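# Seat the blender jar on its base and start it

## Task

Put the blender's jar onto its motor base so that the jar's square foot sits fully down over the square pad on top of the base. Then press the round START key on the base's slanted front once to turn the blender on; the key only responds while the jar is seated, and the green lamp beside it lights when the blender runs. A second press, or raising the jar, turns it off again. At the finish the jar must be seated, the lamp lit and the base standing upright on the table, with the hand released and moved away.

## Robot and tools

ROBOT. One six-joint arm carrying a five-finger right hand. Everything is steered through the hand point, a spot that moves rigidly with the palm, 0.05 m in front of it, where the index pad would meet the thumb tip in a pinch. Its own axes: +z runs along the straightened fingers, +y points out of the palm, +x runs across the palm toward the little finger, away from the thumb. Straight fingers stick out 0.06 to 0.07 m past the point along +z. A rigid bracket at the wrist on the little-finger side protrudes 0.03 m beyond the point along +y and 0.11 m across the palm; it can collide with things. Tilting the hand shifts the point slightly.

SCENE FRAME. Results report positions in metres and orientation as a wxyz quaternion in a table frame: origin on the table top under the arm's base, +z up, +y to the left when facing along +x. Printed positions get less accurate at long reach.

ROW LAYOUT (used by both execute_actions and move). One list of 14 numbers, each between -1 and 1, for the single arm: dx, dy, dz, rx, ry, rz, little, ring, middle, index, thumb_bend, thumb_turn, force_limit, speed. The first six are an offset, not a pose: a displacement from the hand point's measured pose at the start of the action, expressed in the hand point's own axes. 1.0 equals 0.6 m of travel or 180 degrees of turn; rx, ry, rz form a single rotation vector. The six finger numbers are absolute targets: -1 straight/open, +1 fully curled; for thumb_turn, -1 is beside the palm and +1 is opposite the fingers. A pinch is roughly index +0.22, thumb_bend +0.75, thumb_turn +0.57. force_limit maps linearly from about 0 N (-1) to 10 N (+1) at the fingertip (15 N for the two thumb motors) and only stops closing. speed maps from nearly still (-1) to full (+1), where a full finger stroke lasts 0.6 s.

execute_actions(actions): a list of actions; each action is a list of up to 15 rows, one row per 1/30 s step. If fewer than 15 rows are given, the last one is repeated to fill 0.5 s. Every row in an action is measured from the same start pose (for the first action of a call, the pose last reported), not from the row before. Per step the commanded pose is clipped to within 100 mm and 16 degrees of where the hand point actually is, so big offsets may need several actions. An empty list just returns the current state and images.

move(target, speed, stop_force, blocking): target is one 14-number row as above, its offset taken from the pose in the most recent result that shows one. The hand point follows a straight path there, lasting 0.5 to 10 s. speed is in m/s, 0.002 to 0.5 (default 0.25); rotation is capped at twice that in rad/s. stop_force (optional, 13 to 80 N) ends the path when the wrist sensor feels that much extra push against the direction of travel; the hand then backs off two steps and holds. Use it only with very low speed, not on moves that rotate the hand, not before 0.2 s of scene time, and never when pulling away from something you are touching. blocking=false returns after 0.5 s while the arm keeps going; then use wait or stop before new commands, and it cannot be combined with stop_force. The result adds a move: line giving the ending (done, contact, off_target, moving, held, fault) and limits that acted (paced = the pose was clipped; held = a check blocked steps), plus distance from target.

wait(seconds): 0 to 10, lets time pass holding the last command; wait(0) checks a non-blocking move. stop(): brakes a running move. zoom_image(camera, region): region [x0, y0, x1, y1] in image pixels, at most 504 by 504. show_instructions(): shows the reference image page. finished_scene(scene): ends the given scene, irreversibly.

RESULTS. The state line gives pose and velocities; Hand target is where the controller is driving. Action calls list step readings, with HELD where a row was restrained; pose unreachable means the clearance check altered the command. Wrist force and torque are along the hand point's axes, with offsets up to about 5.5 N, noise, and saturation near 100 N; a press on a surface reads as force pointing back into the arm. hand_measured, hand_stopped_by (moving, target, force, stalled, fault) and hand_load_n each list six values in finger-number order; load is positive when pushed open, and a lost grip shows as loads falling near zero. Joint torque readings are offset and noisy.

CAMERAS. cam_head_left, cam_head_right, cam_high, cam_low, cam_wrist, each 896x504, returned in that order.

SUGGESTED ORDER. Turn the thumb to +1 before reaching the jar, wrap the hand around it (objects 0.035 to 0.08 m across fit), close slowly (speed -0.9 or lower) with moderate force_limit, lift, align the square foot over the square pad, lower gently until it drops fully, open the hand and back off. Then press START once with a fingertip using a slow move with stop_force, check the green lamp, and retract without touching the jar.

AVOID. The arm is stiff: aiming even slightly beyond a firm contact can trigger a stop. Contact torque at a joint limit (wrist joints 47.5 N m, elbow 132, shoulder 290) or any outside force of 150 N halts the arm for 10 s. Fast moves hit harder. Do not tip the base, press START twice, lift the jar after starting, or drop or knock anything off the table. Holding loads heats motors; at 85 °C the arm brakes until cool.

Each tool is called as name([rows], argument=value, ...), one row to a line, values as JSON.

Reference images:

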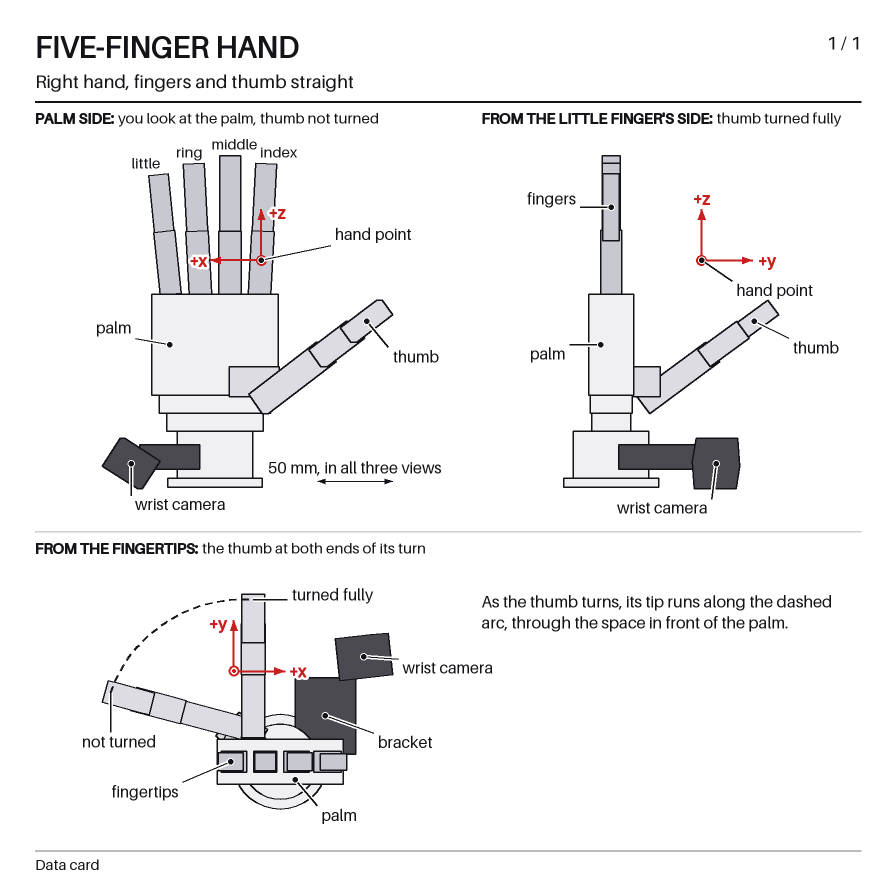

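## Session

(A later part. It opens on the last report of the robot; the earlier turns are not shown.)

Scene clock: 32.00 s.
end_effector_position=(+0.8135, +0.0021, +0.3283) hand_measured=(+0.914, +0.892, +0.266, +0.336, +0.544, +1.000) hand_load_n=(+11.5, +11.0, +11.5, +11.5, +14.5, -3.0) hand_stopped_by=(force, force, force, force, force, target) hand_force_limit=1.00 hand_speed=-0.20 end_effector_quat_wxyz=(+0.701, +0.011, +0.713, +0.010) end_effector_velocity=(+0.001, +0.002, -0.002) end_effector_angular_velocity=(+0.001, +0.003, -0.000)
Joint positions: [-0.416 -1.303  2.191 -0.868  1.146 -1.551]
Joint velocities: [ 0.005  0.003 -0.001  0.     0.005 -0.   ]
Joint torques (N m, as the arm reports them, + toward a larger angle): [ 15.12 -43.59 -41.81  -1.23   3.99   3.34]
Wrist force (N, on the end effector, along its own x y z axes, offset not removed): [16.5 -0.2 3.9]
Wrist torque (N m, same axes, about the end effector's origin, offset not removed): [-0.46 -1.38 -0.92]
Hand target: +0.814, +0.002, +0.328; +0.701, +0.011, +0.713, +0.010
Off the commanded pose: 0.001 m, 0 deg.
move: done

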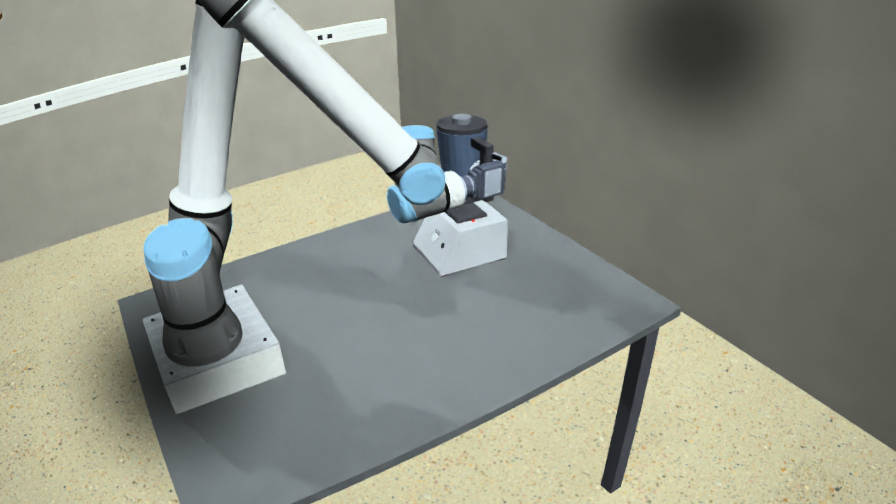

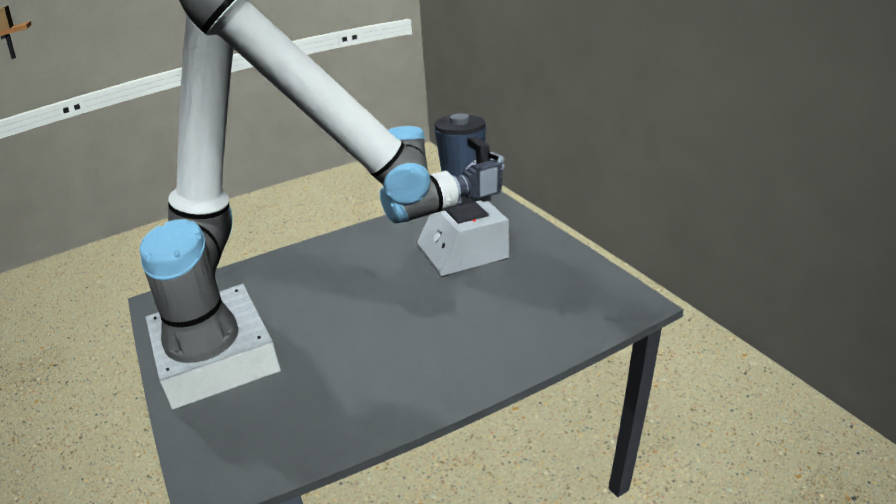

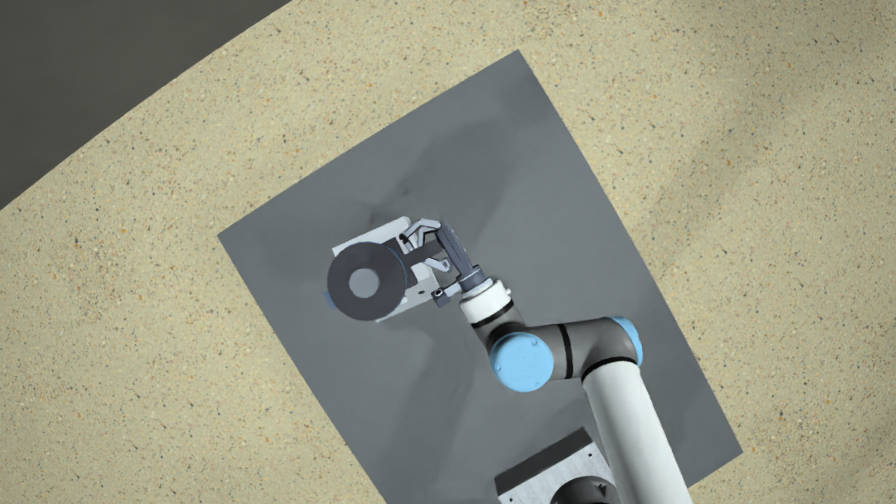

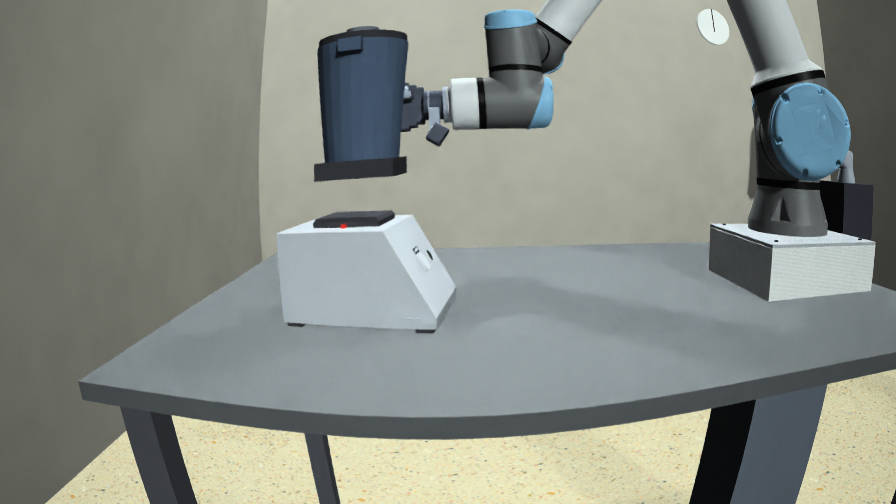

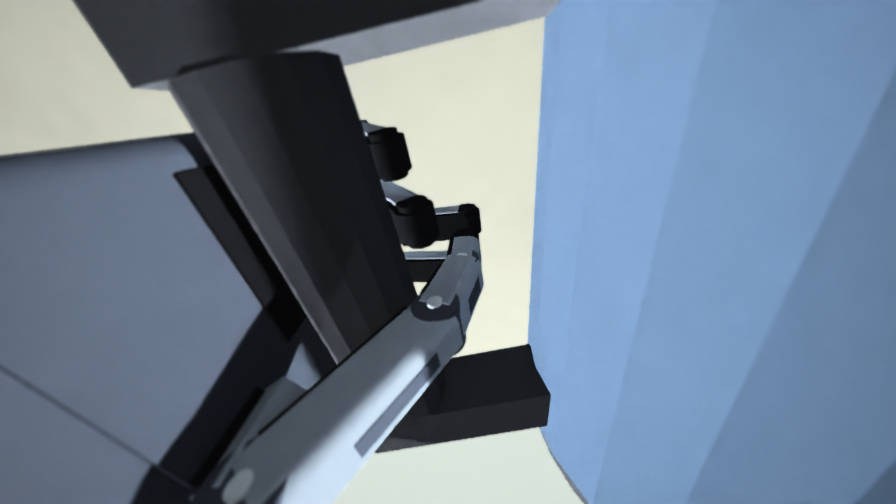

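move(target=[0.055,0,0,0,0,0,1,1,1,1,1,1,1,-0.2], speed=0.05)

zoom_image(camera="cam_low", region=[270,140,470,250])

zoom_image(camera="cam_head_left", region=[400,150,540,260])

zoom_image(camera="cam_high", region=[300,190,480,340])

Scene clock: 34.97 s.
end_effector_position=(+0.8129, +0.0031, +0.2956) hand_measured=(+0.914, +0.892, +0.266, +0.336, +0.544, +1.000) hand_load_n=(+11.5, +11.0, +11.5, +11.5, +14.5, -3.0) hand_stopped_by=(force, force, force, force, force, target) hand_force_limit=1.00 hand_speed=-0.20 end_effector_quat_wxyz=(+0.701, +0.011, +0.713, +0.010) end_effector_velocity=(+0.000, -0.000, -0.002) end_effector_angular_velocity=(+0.000, -0.001, -0.000)
Joint positions: [-0.415 -1.252  2.208 -0.936  1.147 -1.551]
Joint velocities: [ 0.     0.004  0.    -0.006  0.     0.001]
Joint torques (N m, as the arm reports them, + toward a larger angle): [ 20.32 -46.74 -20.03  -5.75   4.49   2.23]
Wrist force (N, on the end effector, along its own x y z axes, offset not removed): [16.4 0.3 5.3]
Wrist torque (N m, same axes, about the end effector's origin, offset not removed): [-0.45 -1.42 -0.93]
Hand target: +0.813, +0.003, +0.295; +0.701, +0.011, +0.713, +0.010
Off the commanded pose: 0.000 m, 0 deg.
move: done

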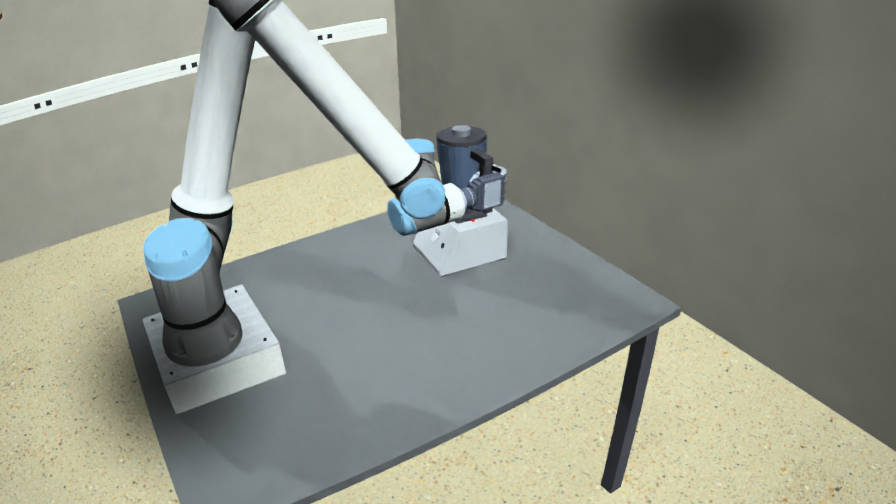

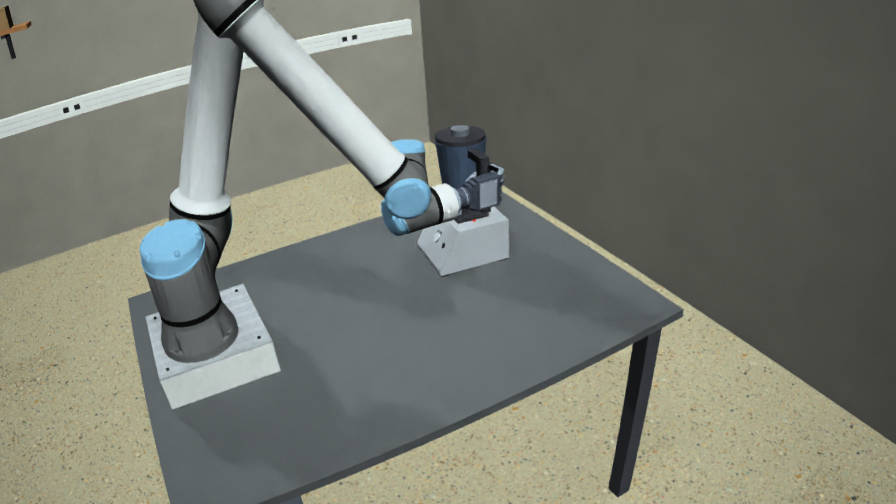

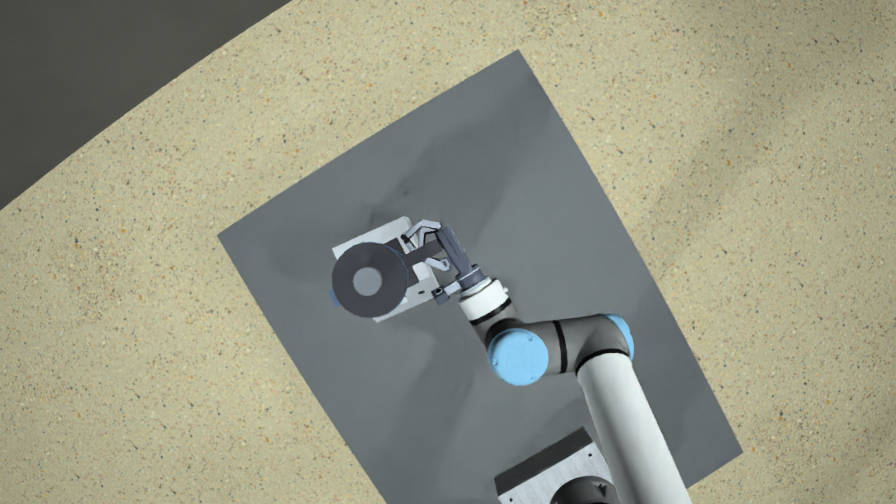

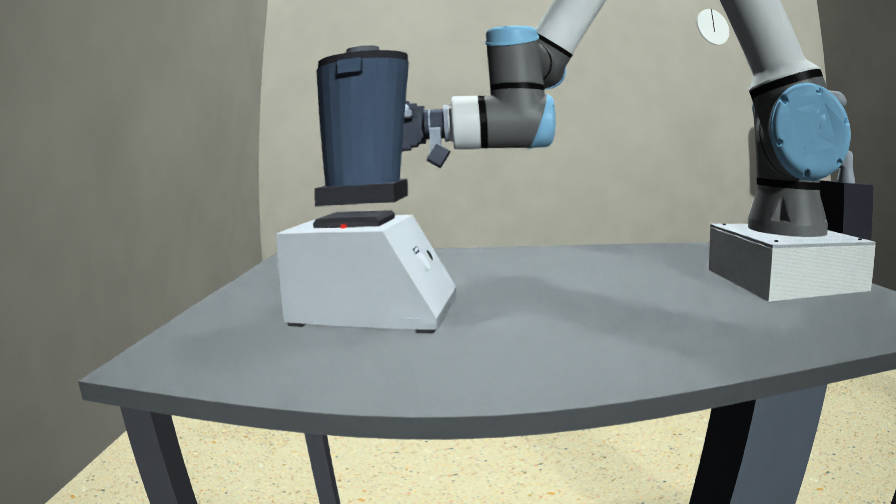

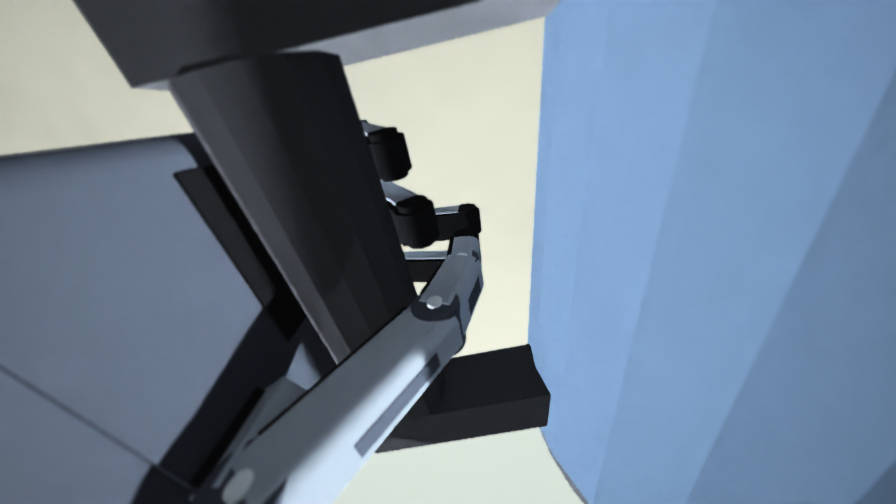

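Region (270, 140, 470, 250) of cam_low's 896x504 image, scaled by 2.520, with more detail than that image has; it fills the top 277 rows of this view, and the rest is white.

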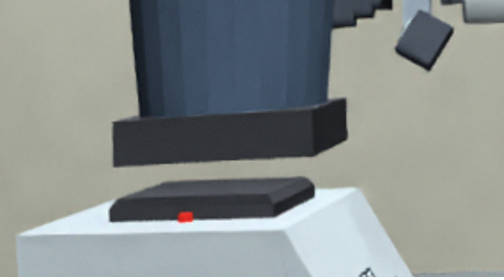

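Region (400, 150, 540, 260) of cam_head_left's 896x504 image, scaled by 3.600, with more detail than that image has; it fills the top 396 rows of this view, and the rest is white.

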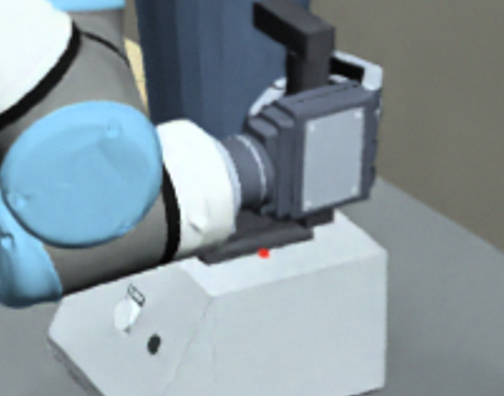

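Region (300, 190, 480, 340) of cam_high's 896x504 image, scaled by 2.800, with more detail than that image has.

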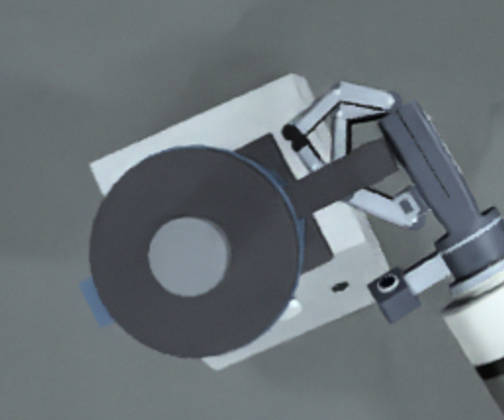

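move(target=[0.01,0.004,0.018,0,0,0,1,1,1,1,1,1,1,-0.2], speed=0.03)

zoom_image(camera="cam_low", region=[270,140,470,250])

move(target=[0.08,0,0,0,0,0,1,1,1,1,1,1,1,-0.2], speed=0.008, stop_force=25)

zoom_image(camera="cam_low", region=[270,140,470,250])

Scene clock: 38.50 s.
end_effector_position=(+0.8233, +0.0056, +0.2896) hand_measured=(+0.914, +0.892, +0.266, +0.336, +0.544, +1.000) hand_load_n=(+11.5, +11.0, +11.5, +11.5, +14.5, -3.0) hand_stopped_by=(force, force, force, force, force, target) hand_force_limit=1.00 hand_speed=-0.20 end_effector_quat_wxyz=(+0.701, +0.011, +0.713, +0.010) end_effector_velocity=(+0.002, +0.001, -0.001) end_effector_angular_velocity=(+0.001, -0.001, +0.000)
Joint positions: [-0.402 -1.23   2.19  -0.941  1.16  -1.55 ]
Joint velocities: [ 0.003  0.004 -0.004 -0.001  0.003  0.001]
Joint torques (N m, as the arm reports them, + toward a larger angle): [ 17.31 -53.08 -38.8   -6.2    3.32   4.04]
Wrist force (N, on the end effector, along its own x y z axes, offset not removed): [16.0 0.4 3.6]
Wrist torque (N m, same axes, about the end effector's origin, offset not removed): [-0.41 -1.33 -0.84]
Hand target: +0.824, +0.006, +0.289; +0.701, +0.011, +0.713, +0.010
Off the commanded pose: 0.000 m, 0 deg.
move: done

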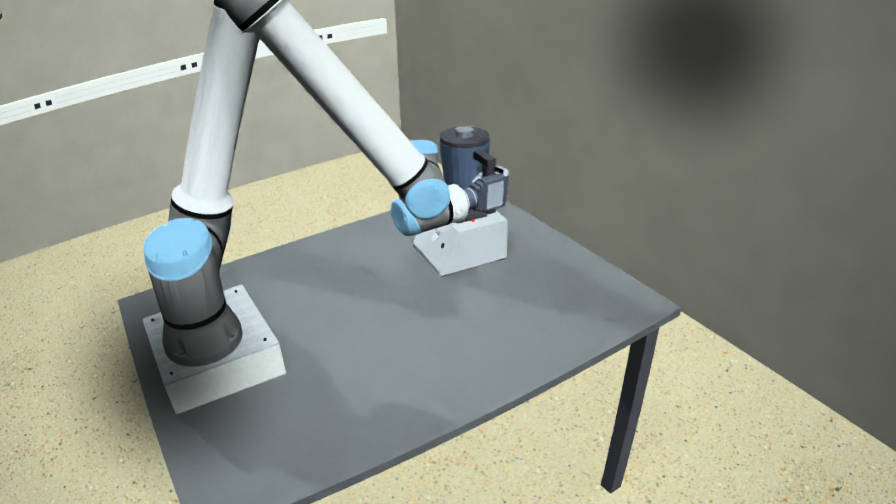

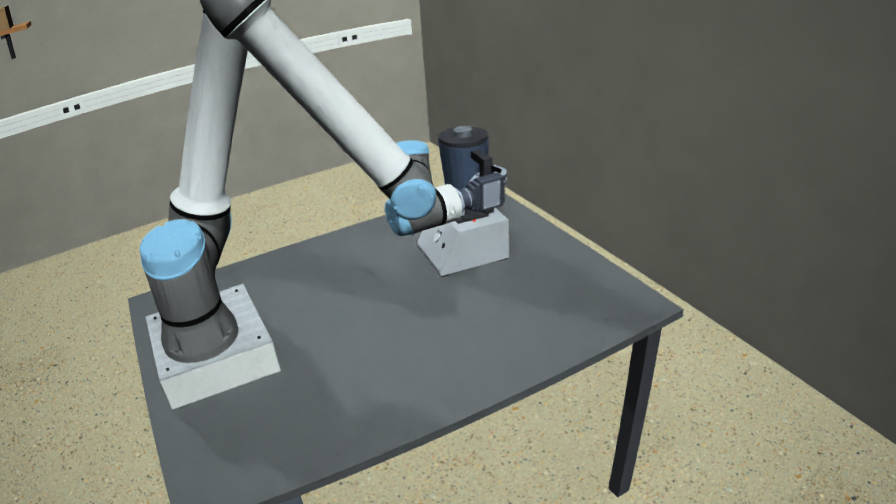

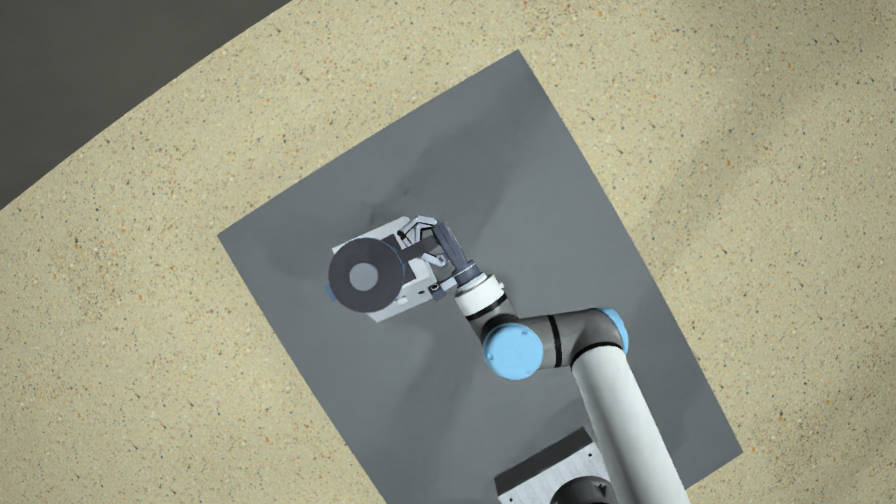

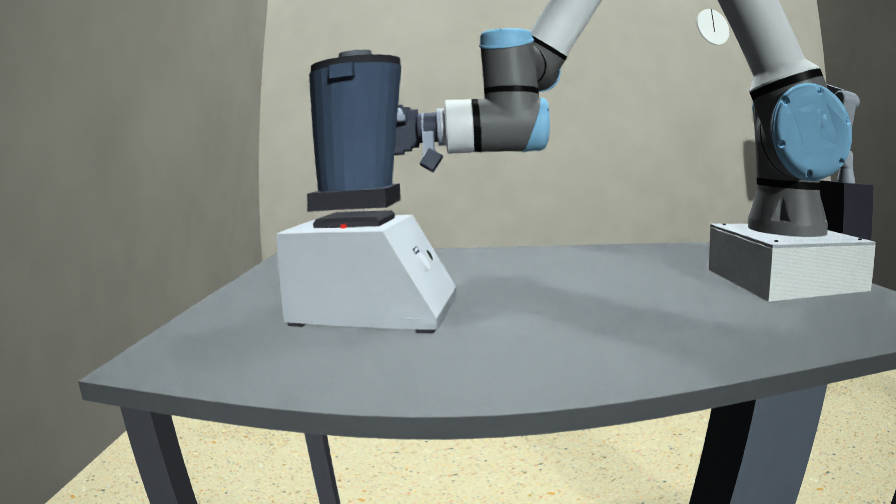

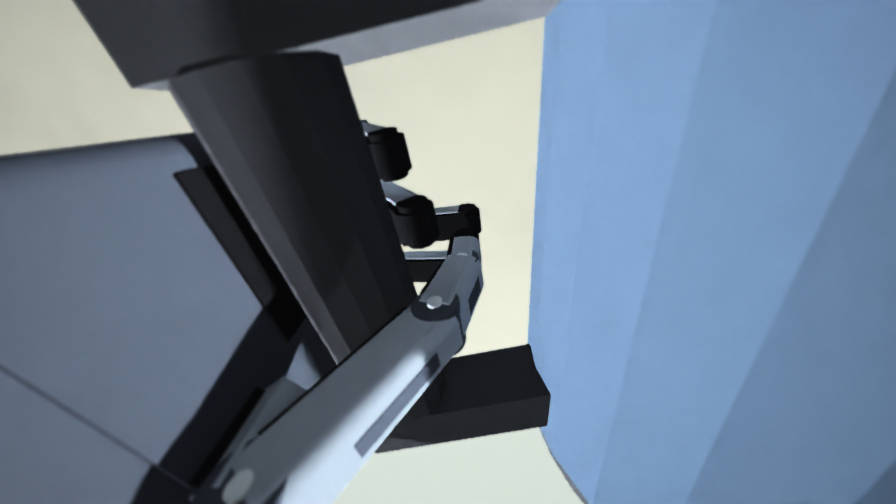

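Region (270, 140, 470, 250) of cam_low's 896x504 image, scaled by 2.520, with more detail than that image has; it fills the top 277 rows of this view, and the rest is white.

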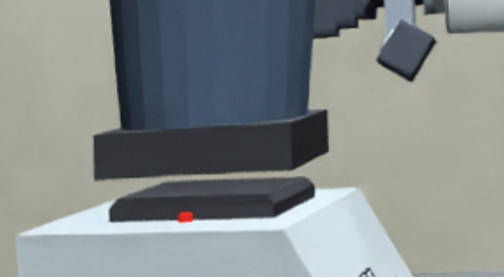

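Scene clock: 43.27 s.
end_effector_position=(+0.8226, +0.0067, +0.2545) hand_measured=(+0.914, +0.894, +0.266, +0.336, +0.544, +1.000) hand_load_n=(+2.5, +0.0, +11.5, +11.5, +14.5, -2.5) hand_stopped_by=(force, force, force, force, force, target) hand_force_limit=1.00 hand_speed=-0.20 end_effector_quat_wxyz=(+0.701, +0.011, +0.713, +0.010) end_effector_velocity=(-0.000, +0.000, +0.002) end_effector_angular_velocity=(+0.001, +0.003, -0.000)
Joint positions: [-0.401 -1.171  2.203 -1.012  1.161 -1.55 ]
Joint velocities: [ 0.    -0.004 -0.     0.008  0.001 -0.   ]
Joint torques (N m, as the arm reports them, + toward a larger angle): [ 22.11 -68.56  -8.52   3.91  -0.31   0.63]
Wrist force (N, on the end effector, along its own x y z axes, offset not removed): [-8.6 -5.5 4.5]
Wrist torque (N m, same axes, about the end effector's origin, offset not removed): [-0.68 -0.69 -0.58]
Hand target: +0.823, +0.007, +0.255; +0.701, +0.011, +0.713, +0.010
Off the commanded pose: 0.013 m, 0 deg.
move: contact

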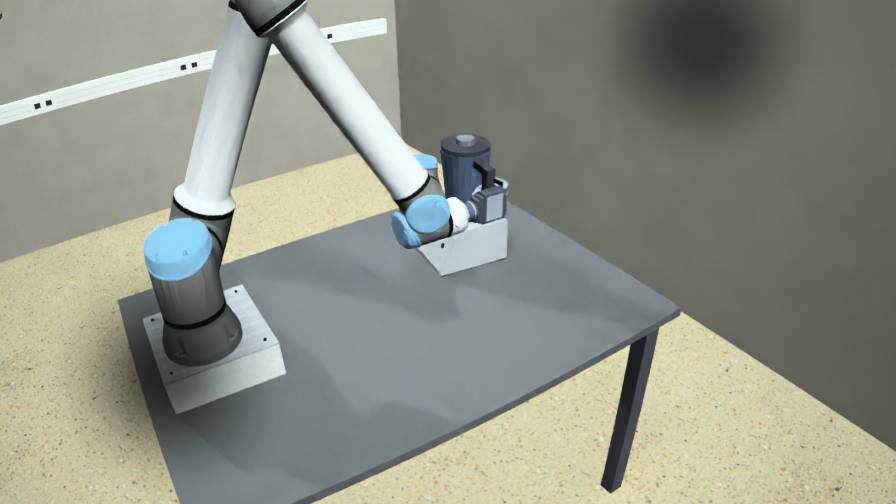

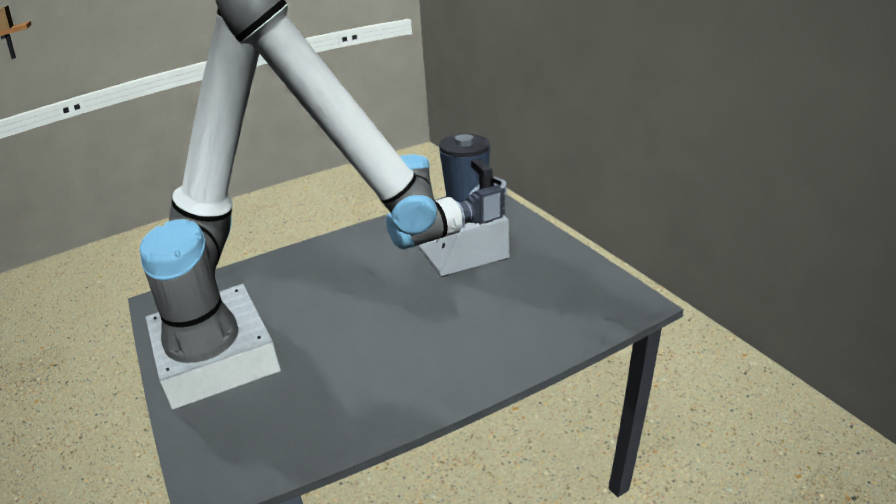

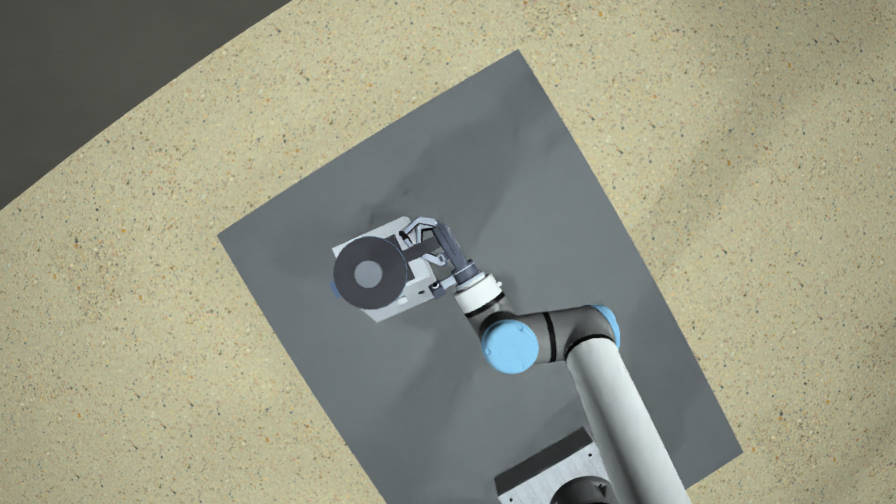

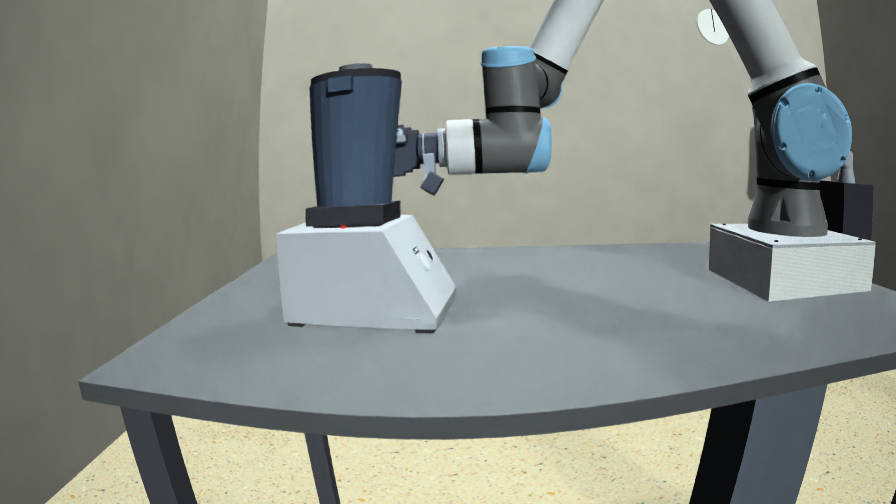

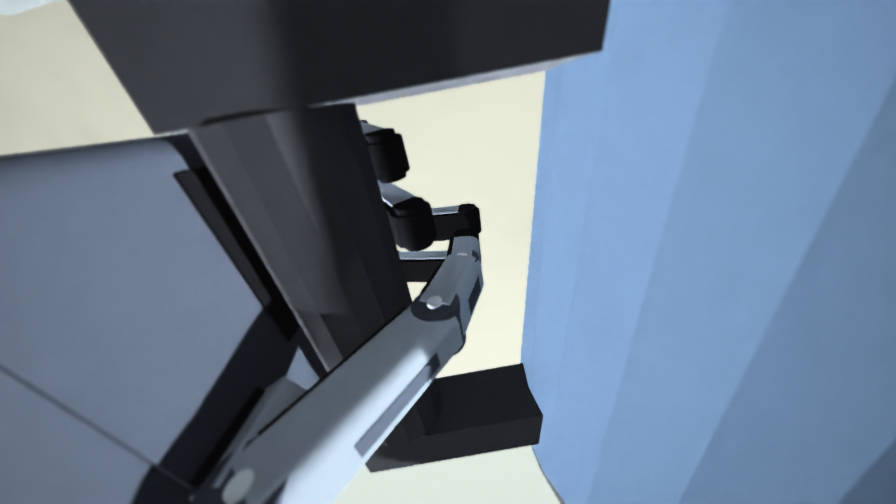

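Region (270, 140, 470, 250) of cam_low's 896x504 image, scaled by 2.520, with more detail than that image has; it fills the top 277 rows of this view, and the rest is white.

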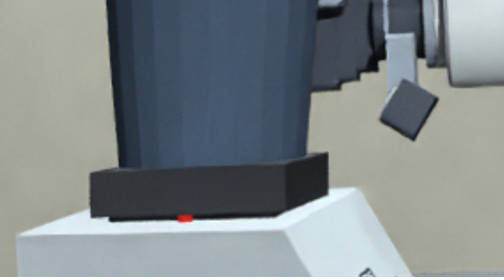

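move(target=[-0.008,0,0,0,0,0,-1,-1,-1,-1,-0.3,1,1,0], speed=0.02)

move(target=[0,0,-0.25,0,0,0,-1,-1,-1,-1,-0.3,1,1,0], speed=0.1)

zoom_image(camera="cam_low", region=[270,170,470,290])

Scene clock: 48.50 s.
end_effector_position=(+0.8227, +0.0066, +0.2593) hand_measured=(-1.000, -1.000, -1.000, -1.000, -0.300, +1.000) hand_load_n=(+0.0, +0.0, +0.0, +0.0, +0.0, +0.0) hand_stopped_by=(target, target, target, target, target, target) hand_force_limit=1.00 hand_speed=0.00 end_effector_quat_wxyz=(+0.701, +0.011, +0.713, +0.010) end_effector_velocity=(+0.000, +0.000, +0.000) end_effector_angular_velocity=(-0.001, -0.000, +0.000)
Joint positions: [-0.401 -1.179  2.201 -1.002  1.161 -1.55 ]
Joint velocities: [ 0.     0.    -0.001  0.    -0.    -0.001]
Joint torques (N m, as the arm reports them, + toward a larger angle): [-13.91 -76.58 -33.65   0.03  -3.79   1.52]
Wrist force (N, on the end effector, along its own x y z axes, offset not removed): [5.1 0.5 2.7]
Wrist torque (N m, same axes, about the end effector's origin, offset not removed): [-0.32 -0.86 0.00]
Hand target: +0.823, +0.007, +0.259; +0.701, +0.011, +0.713, +0.010
Off the commanded pose: 0.000 m, 0 deg.
move: done

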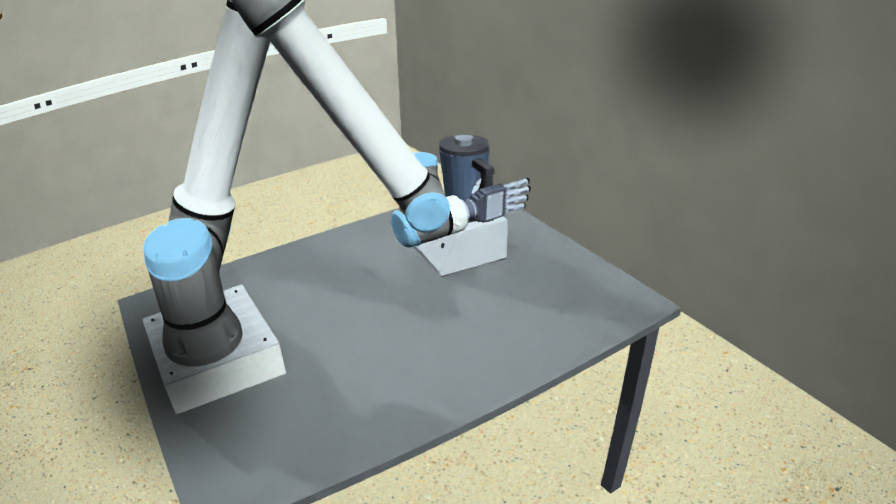

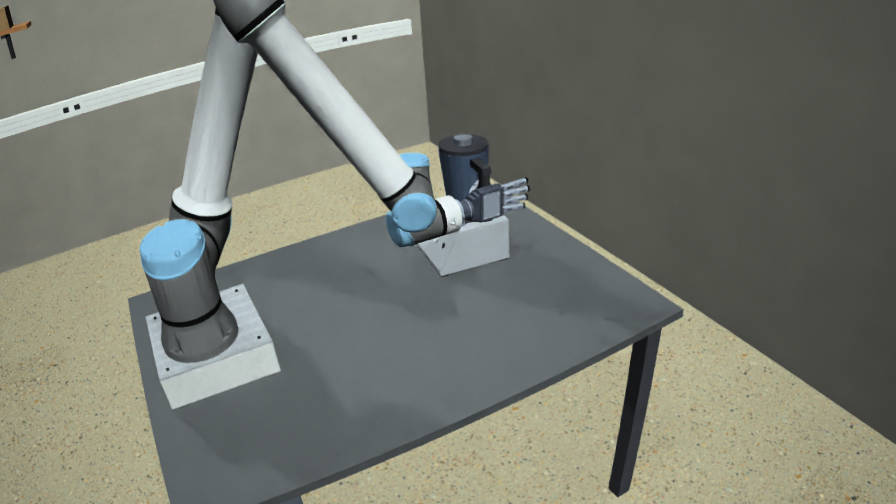

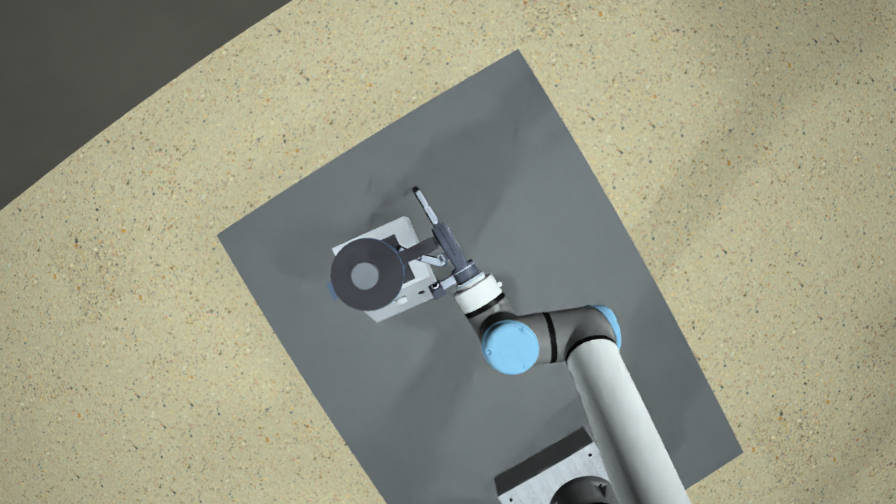

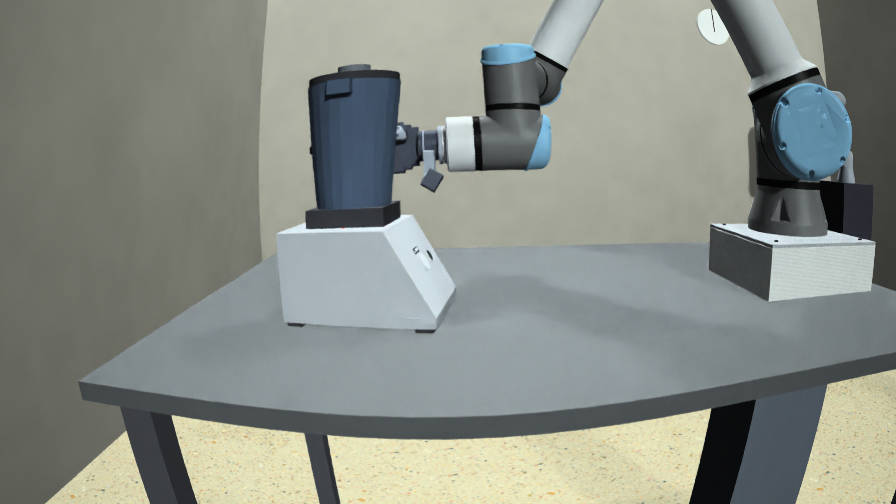

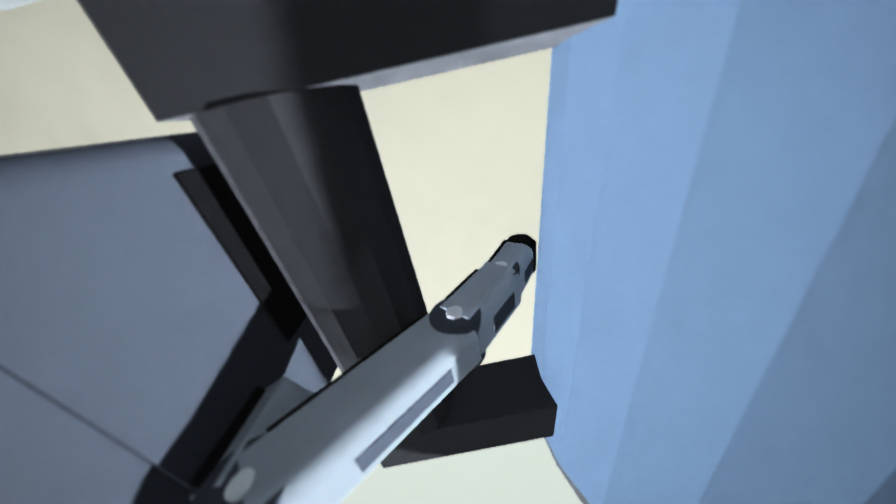

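Scene clock: 50.53 s.
end_effector_position=(+0.6730, +0.0067, +0.2621) hand_measured=(-1.000, -1.000, -1.000, -1.000, -0.300, +1.000) hand_load_n=(+0.0, +0.0, +0.0, +0.0, +0.0, +0.0) hand_stopped_by=(target, target, target, target, target, target) hand_force_limit=1.00 hand_speed=0.00 end_effector_quat_wxyz=(+0.700, +0.011, +0.714, +0.010) end_effector_velocity=(-0.002, -0.000, +0.000) end_effector_angular_velocity=(-0.001, -0.001, +0.001)
Joint positions: [-0.558 -1.359  2.49  -1.109  1.004 -1.555]
Joint velocities: [-0.004 -0.003  0.003 -0.001 -0.005 -0.   ]
Joint torques (N m, as the arm reports them, + toward a larger angle): [-12.89 -56.78  -6.91  -3.86  -3.93  -2.93]
Wrist force (N, on the end effector, along its own x y z axes, offset not removed): [4.0 -0.4 4.0]
Wrist torque (N m, same axes, about the end effector's origin, offset not removed): [-0.55 -0.75 -0.11]
Hand target: +0.673, +0.007, +0.262; +0.700, +0.011, +0.714, +0.010
Off the commanded pose: 0.000 m, 0 deg.
move: done

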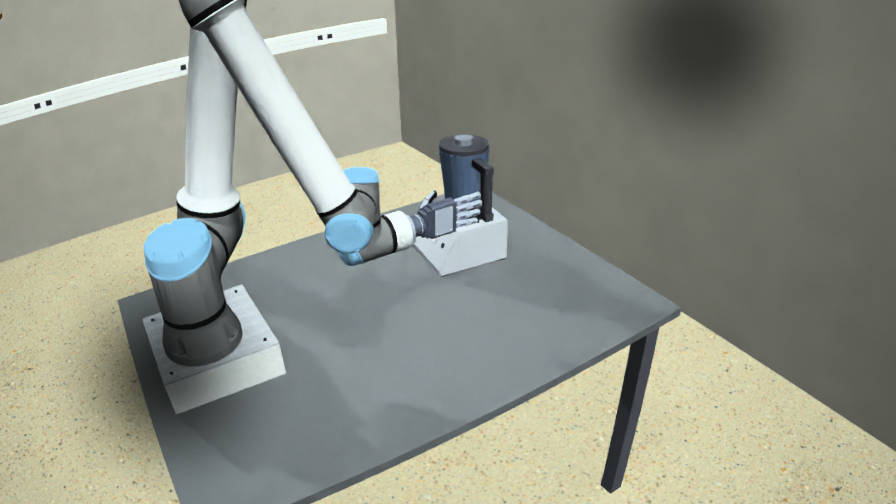

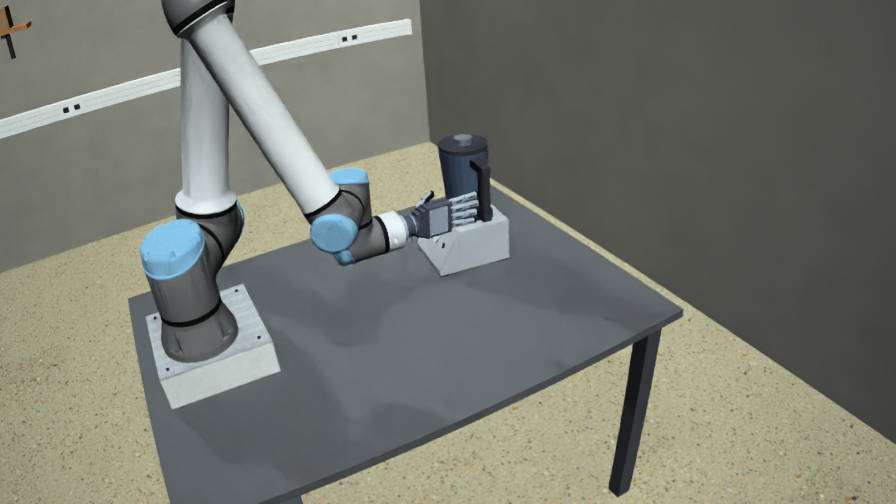

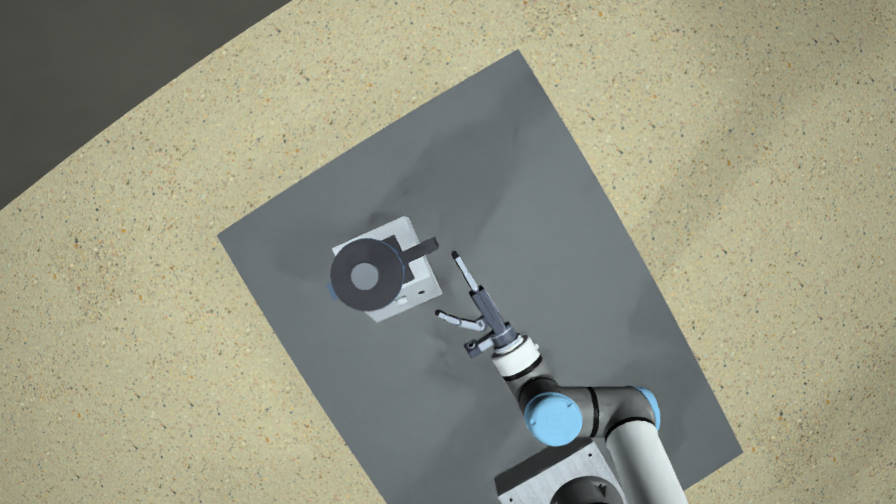

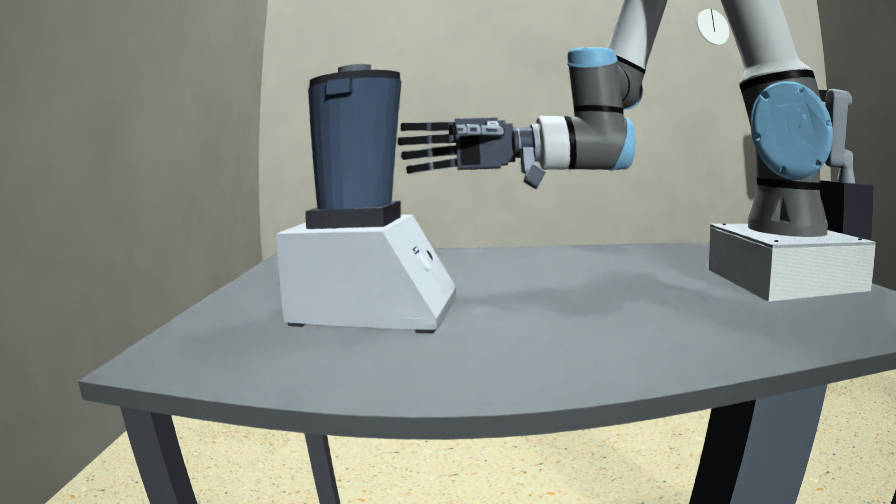

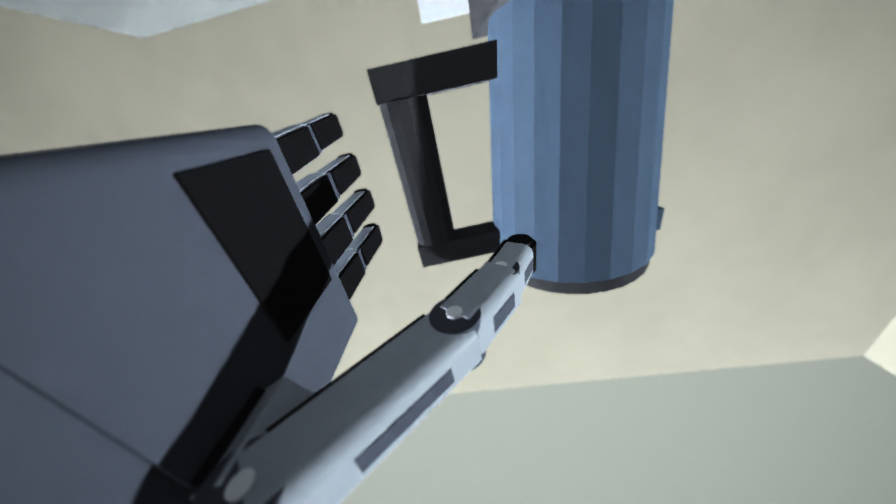

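Region (270, 170, 470, 290) of cam_low's 896x504 image, scaled by 2.520, with more detail than that image has; it fills the top 302 rows of this view, and the rest is white.

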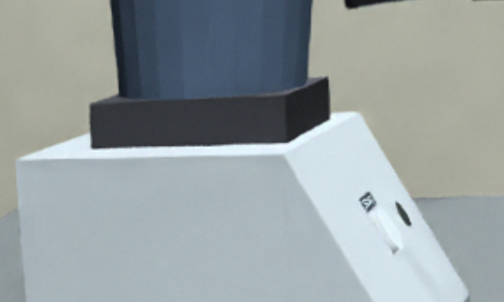

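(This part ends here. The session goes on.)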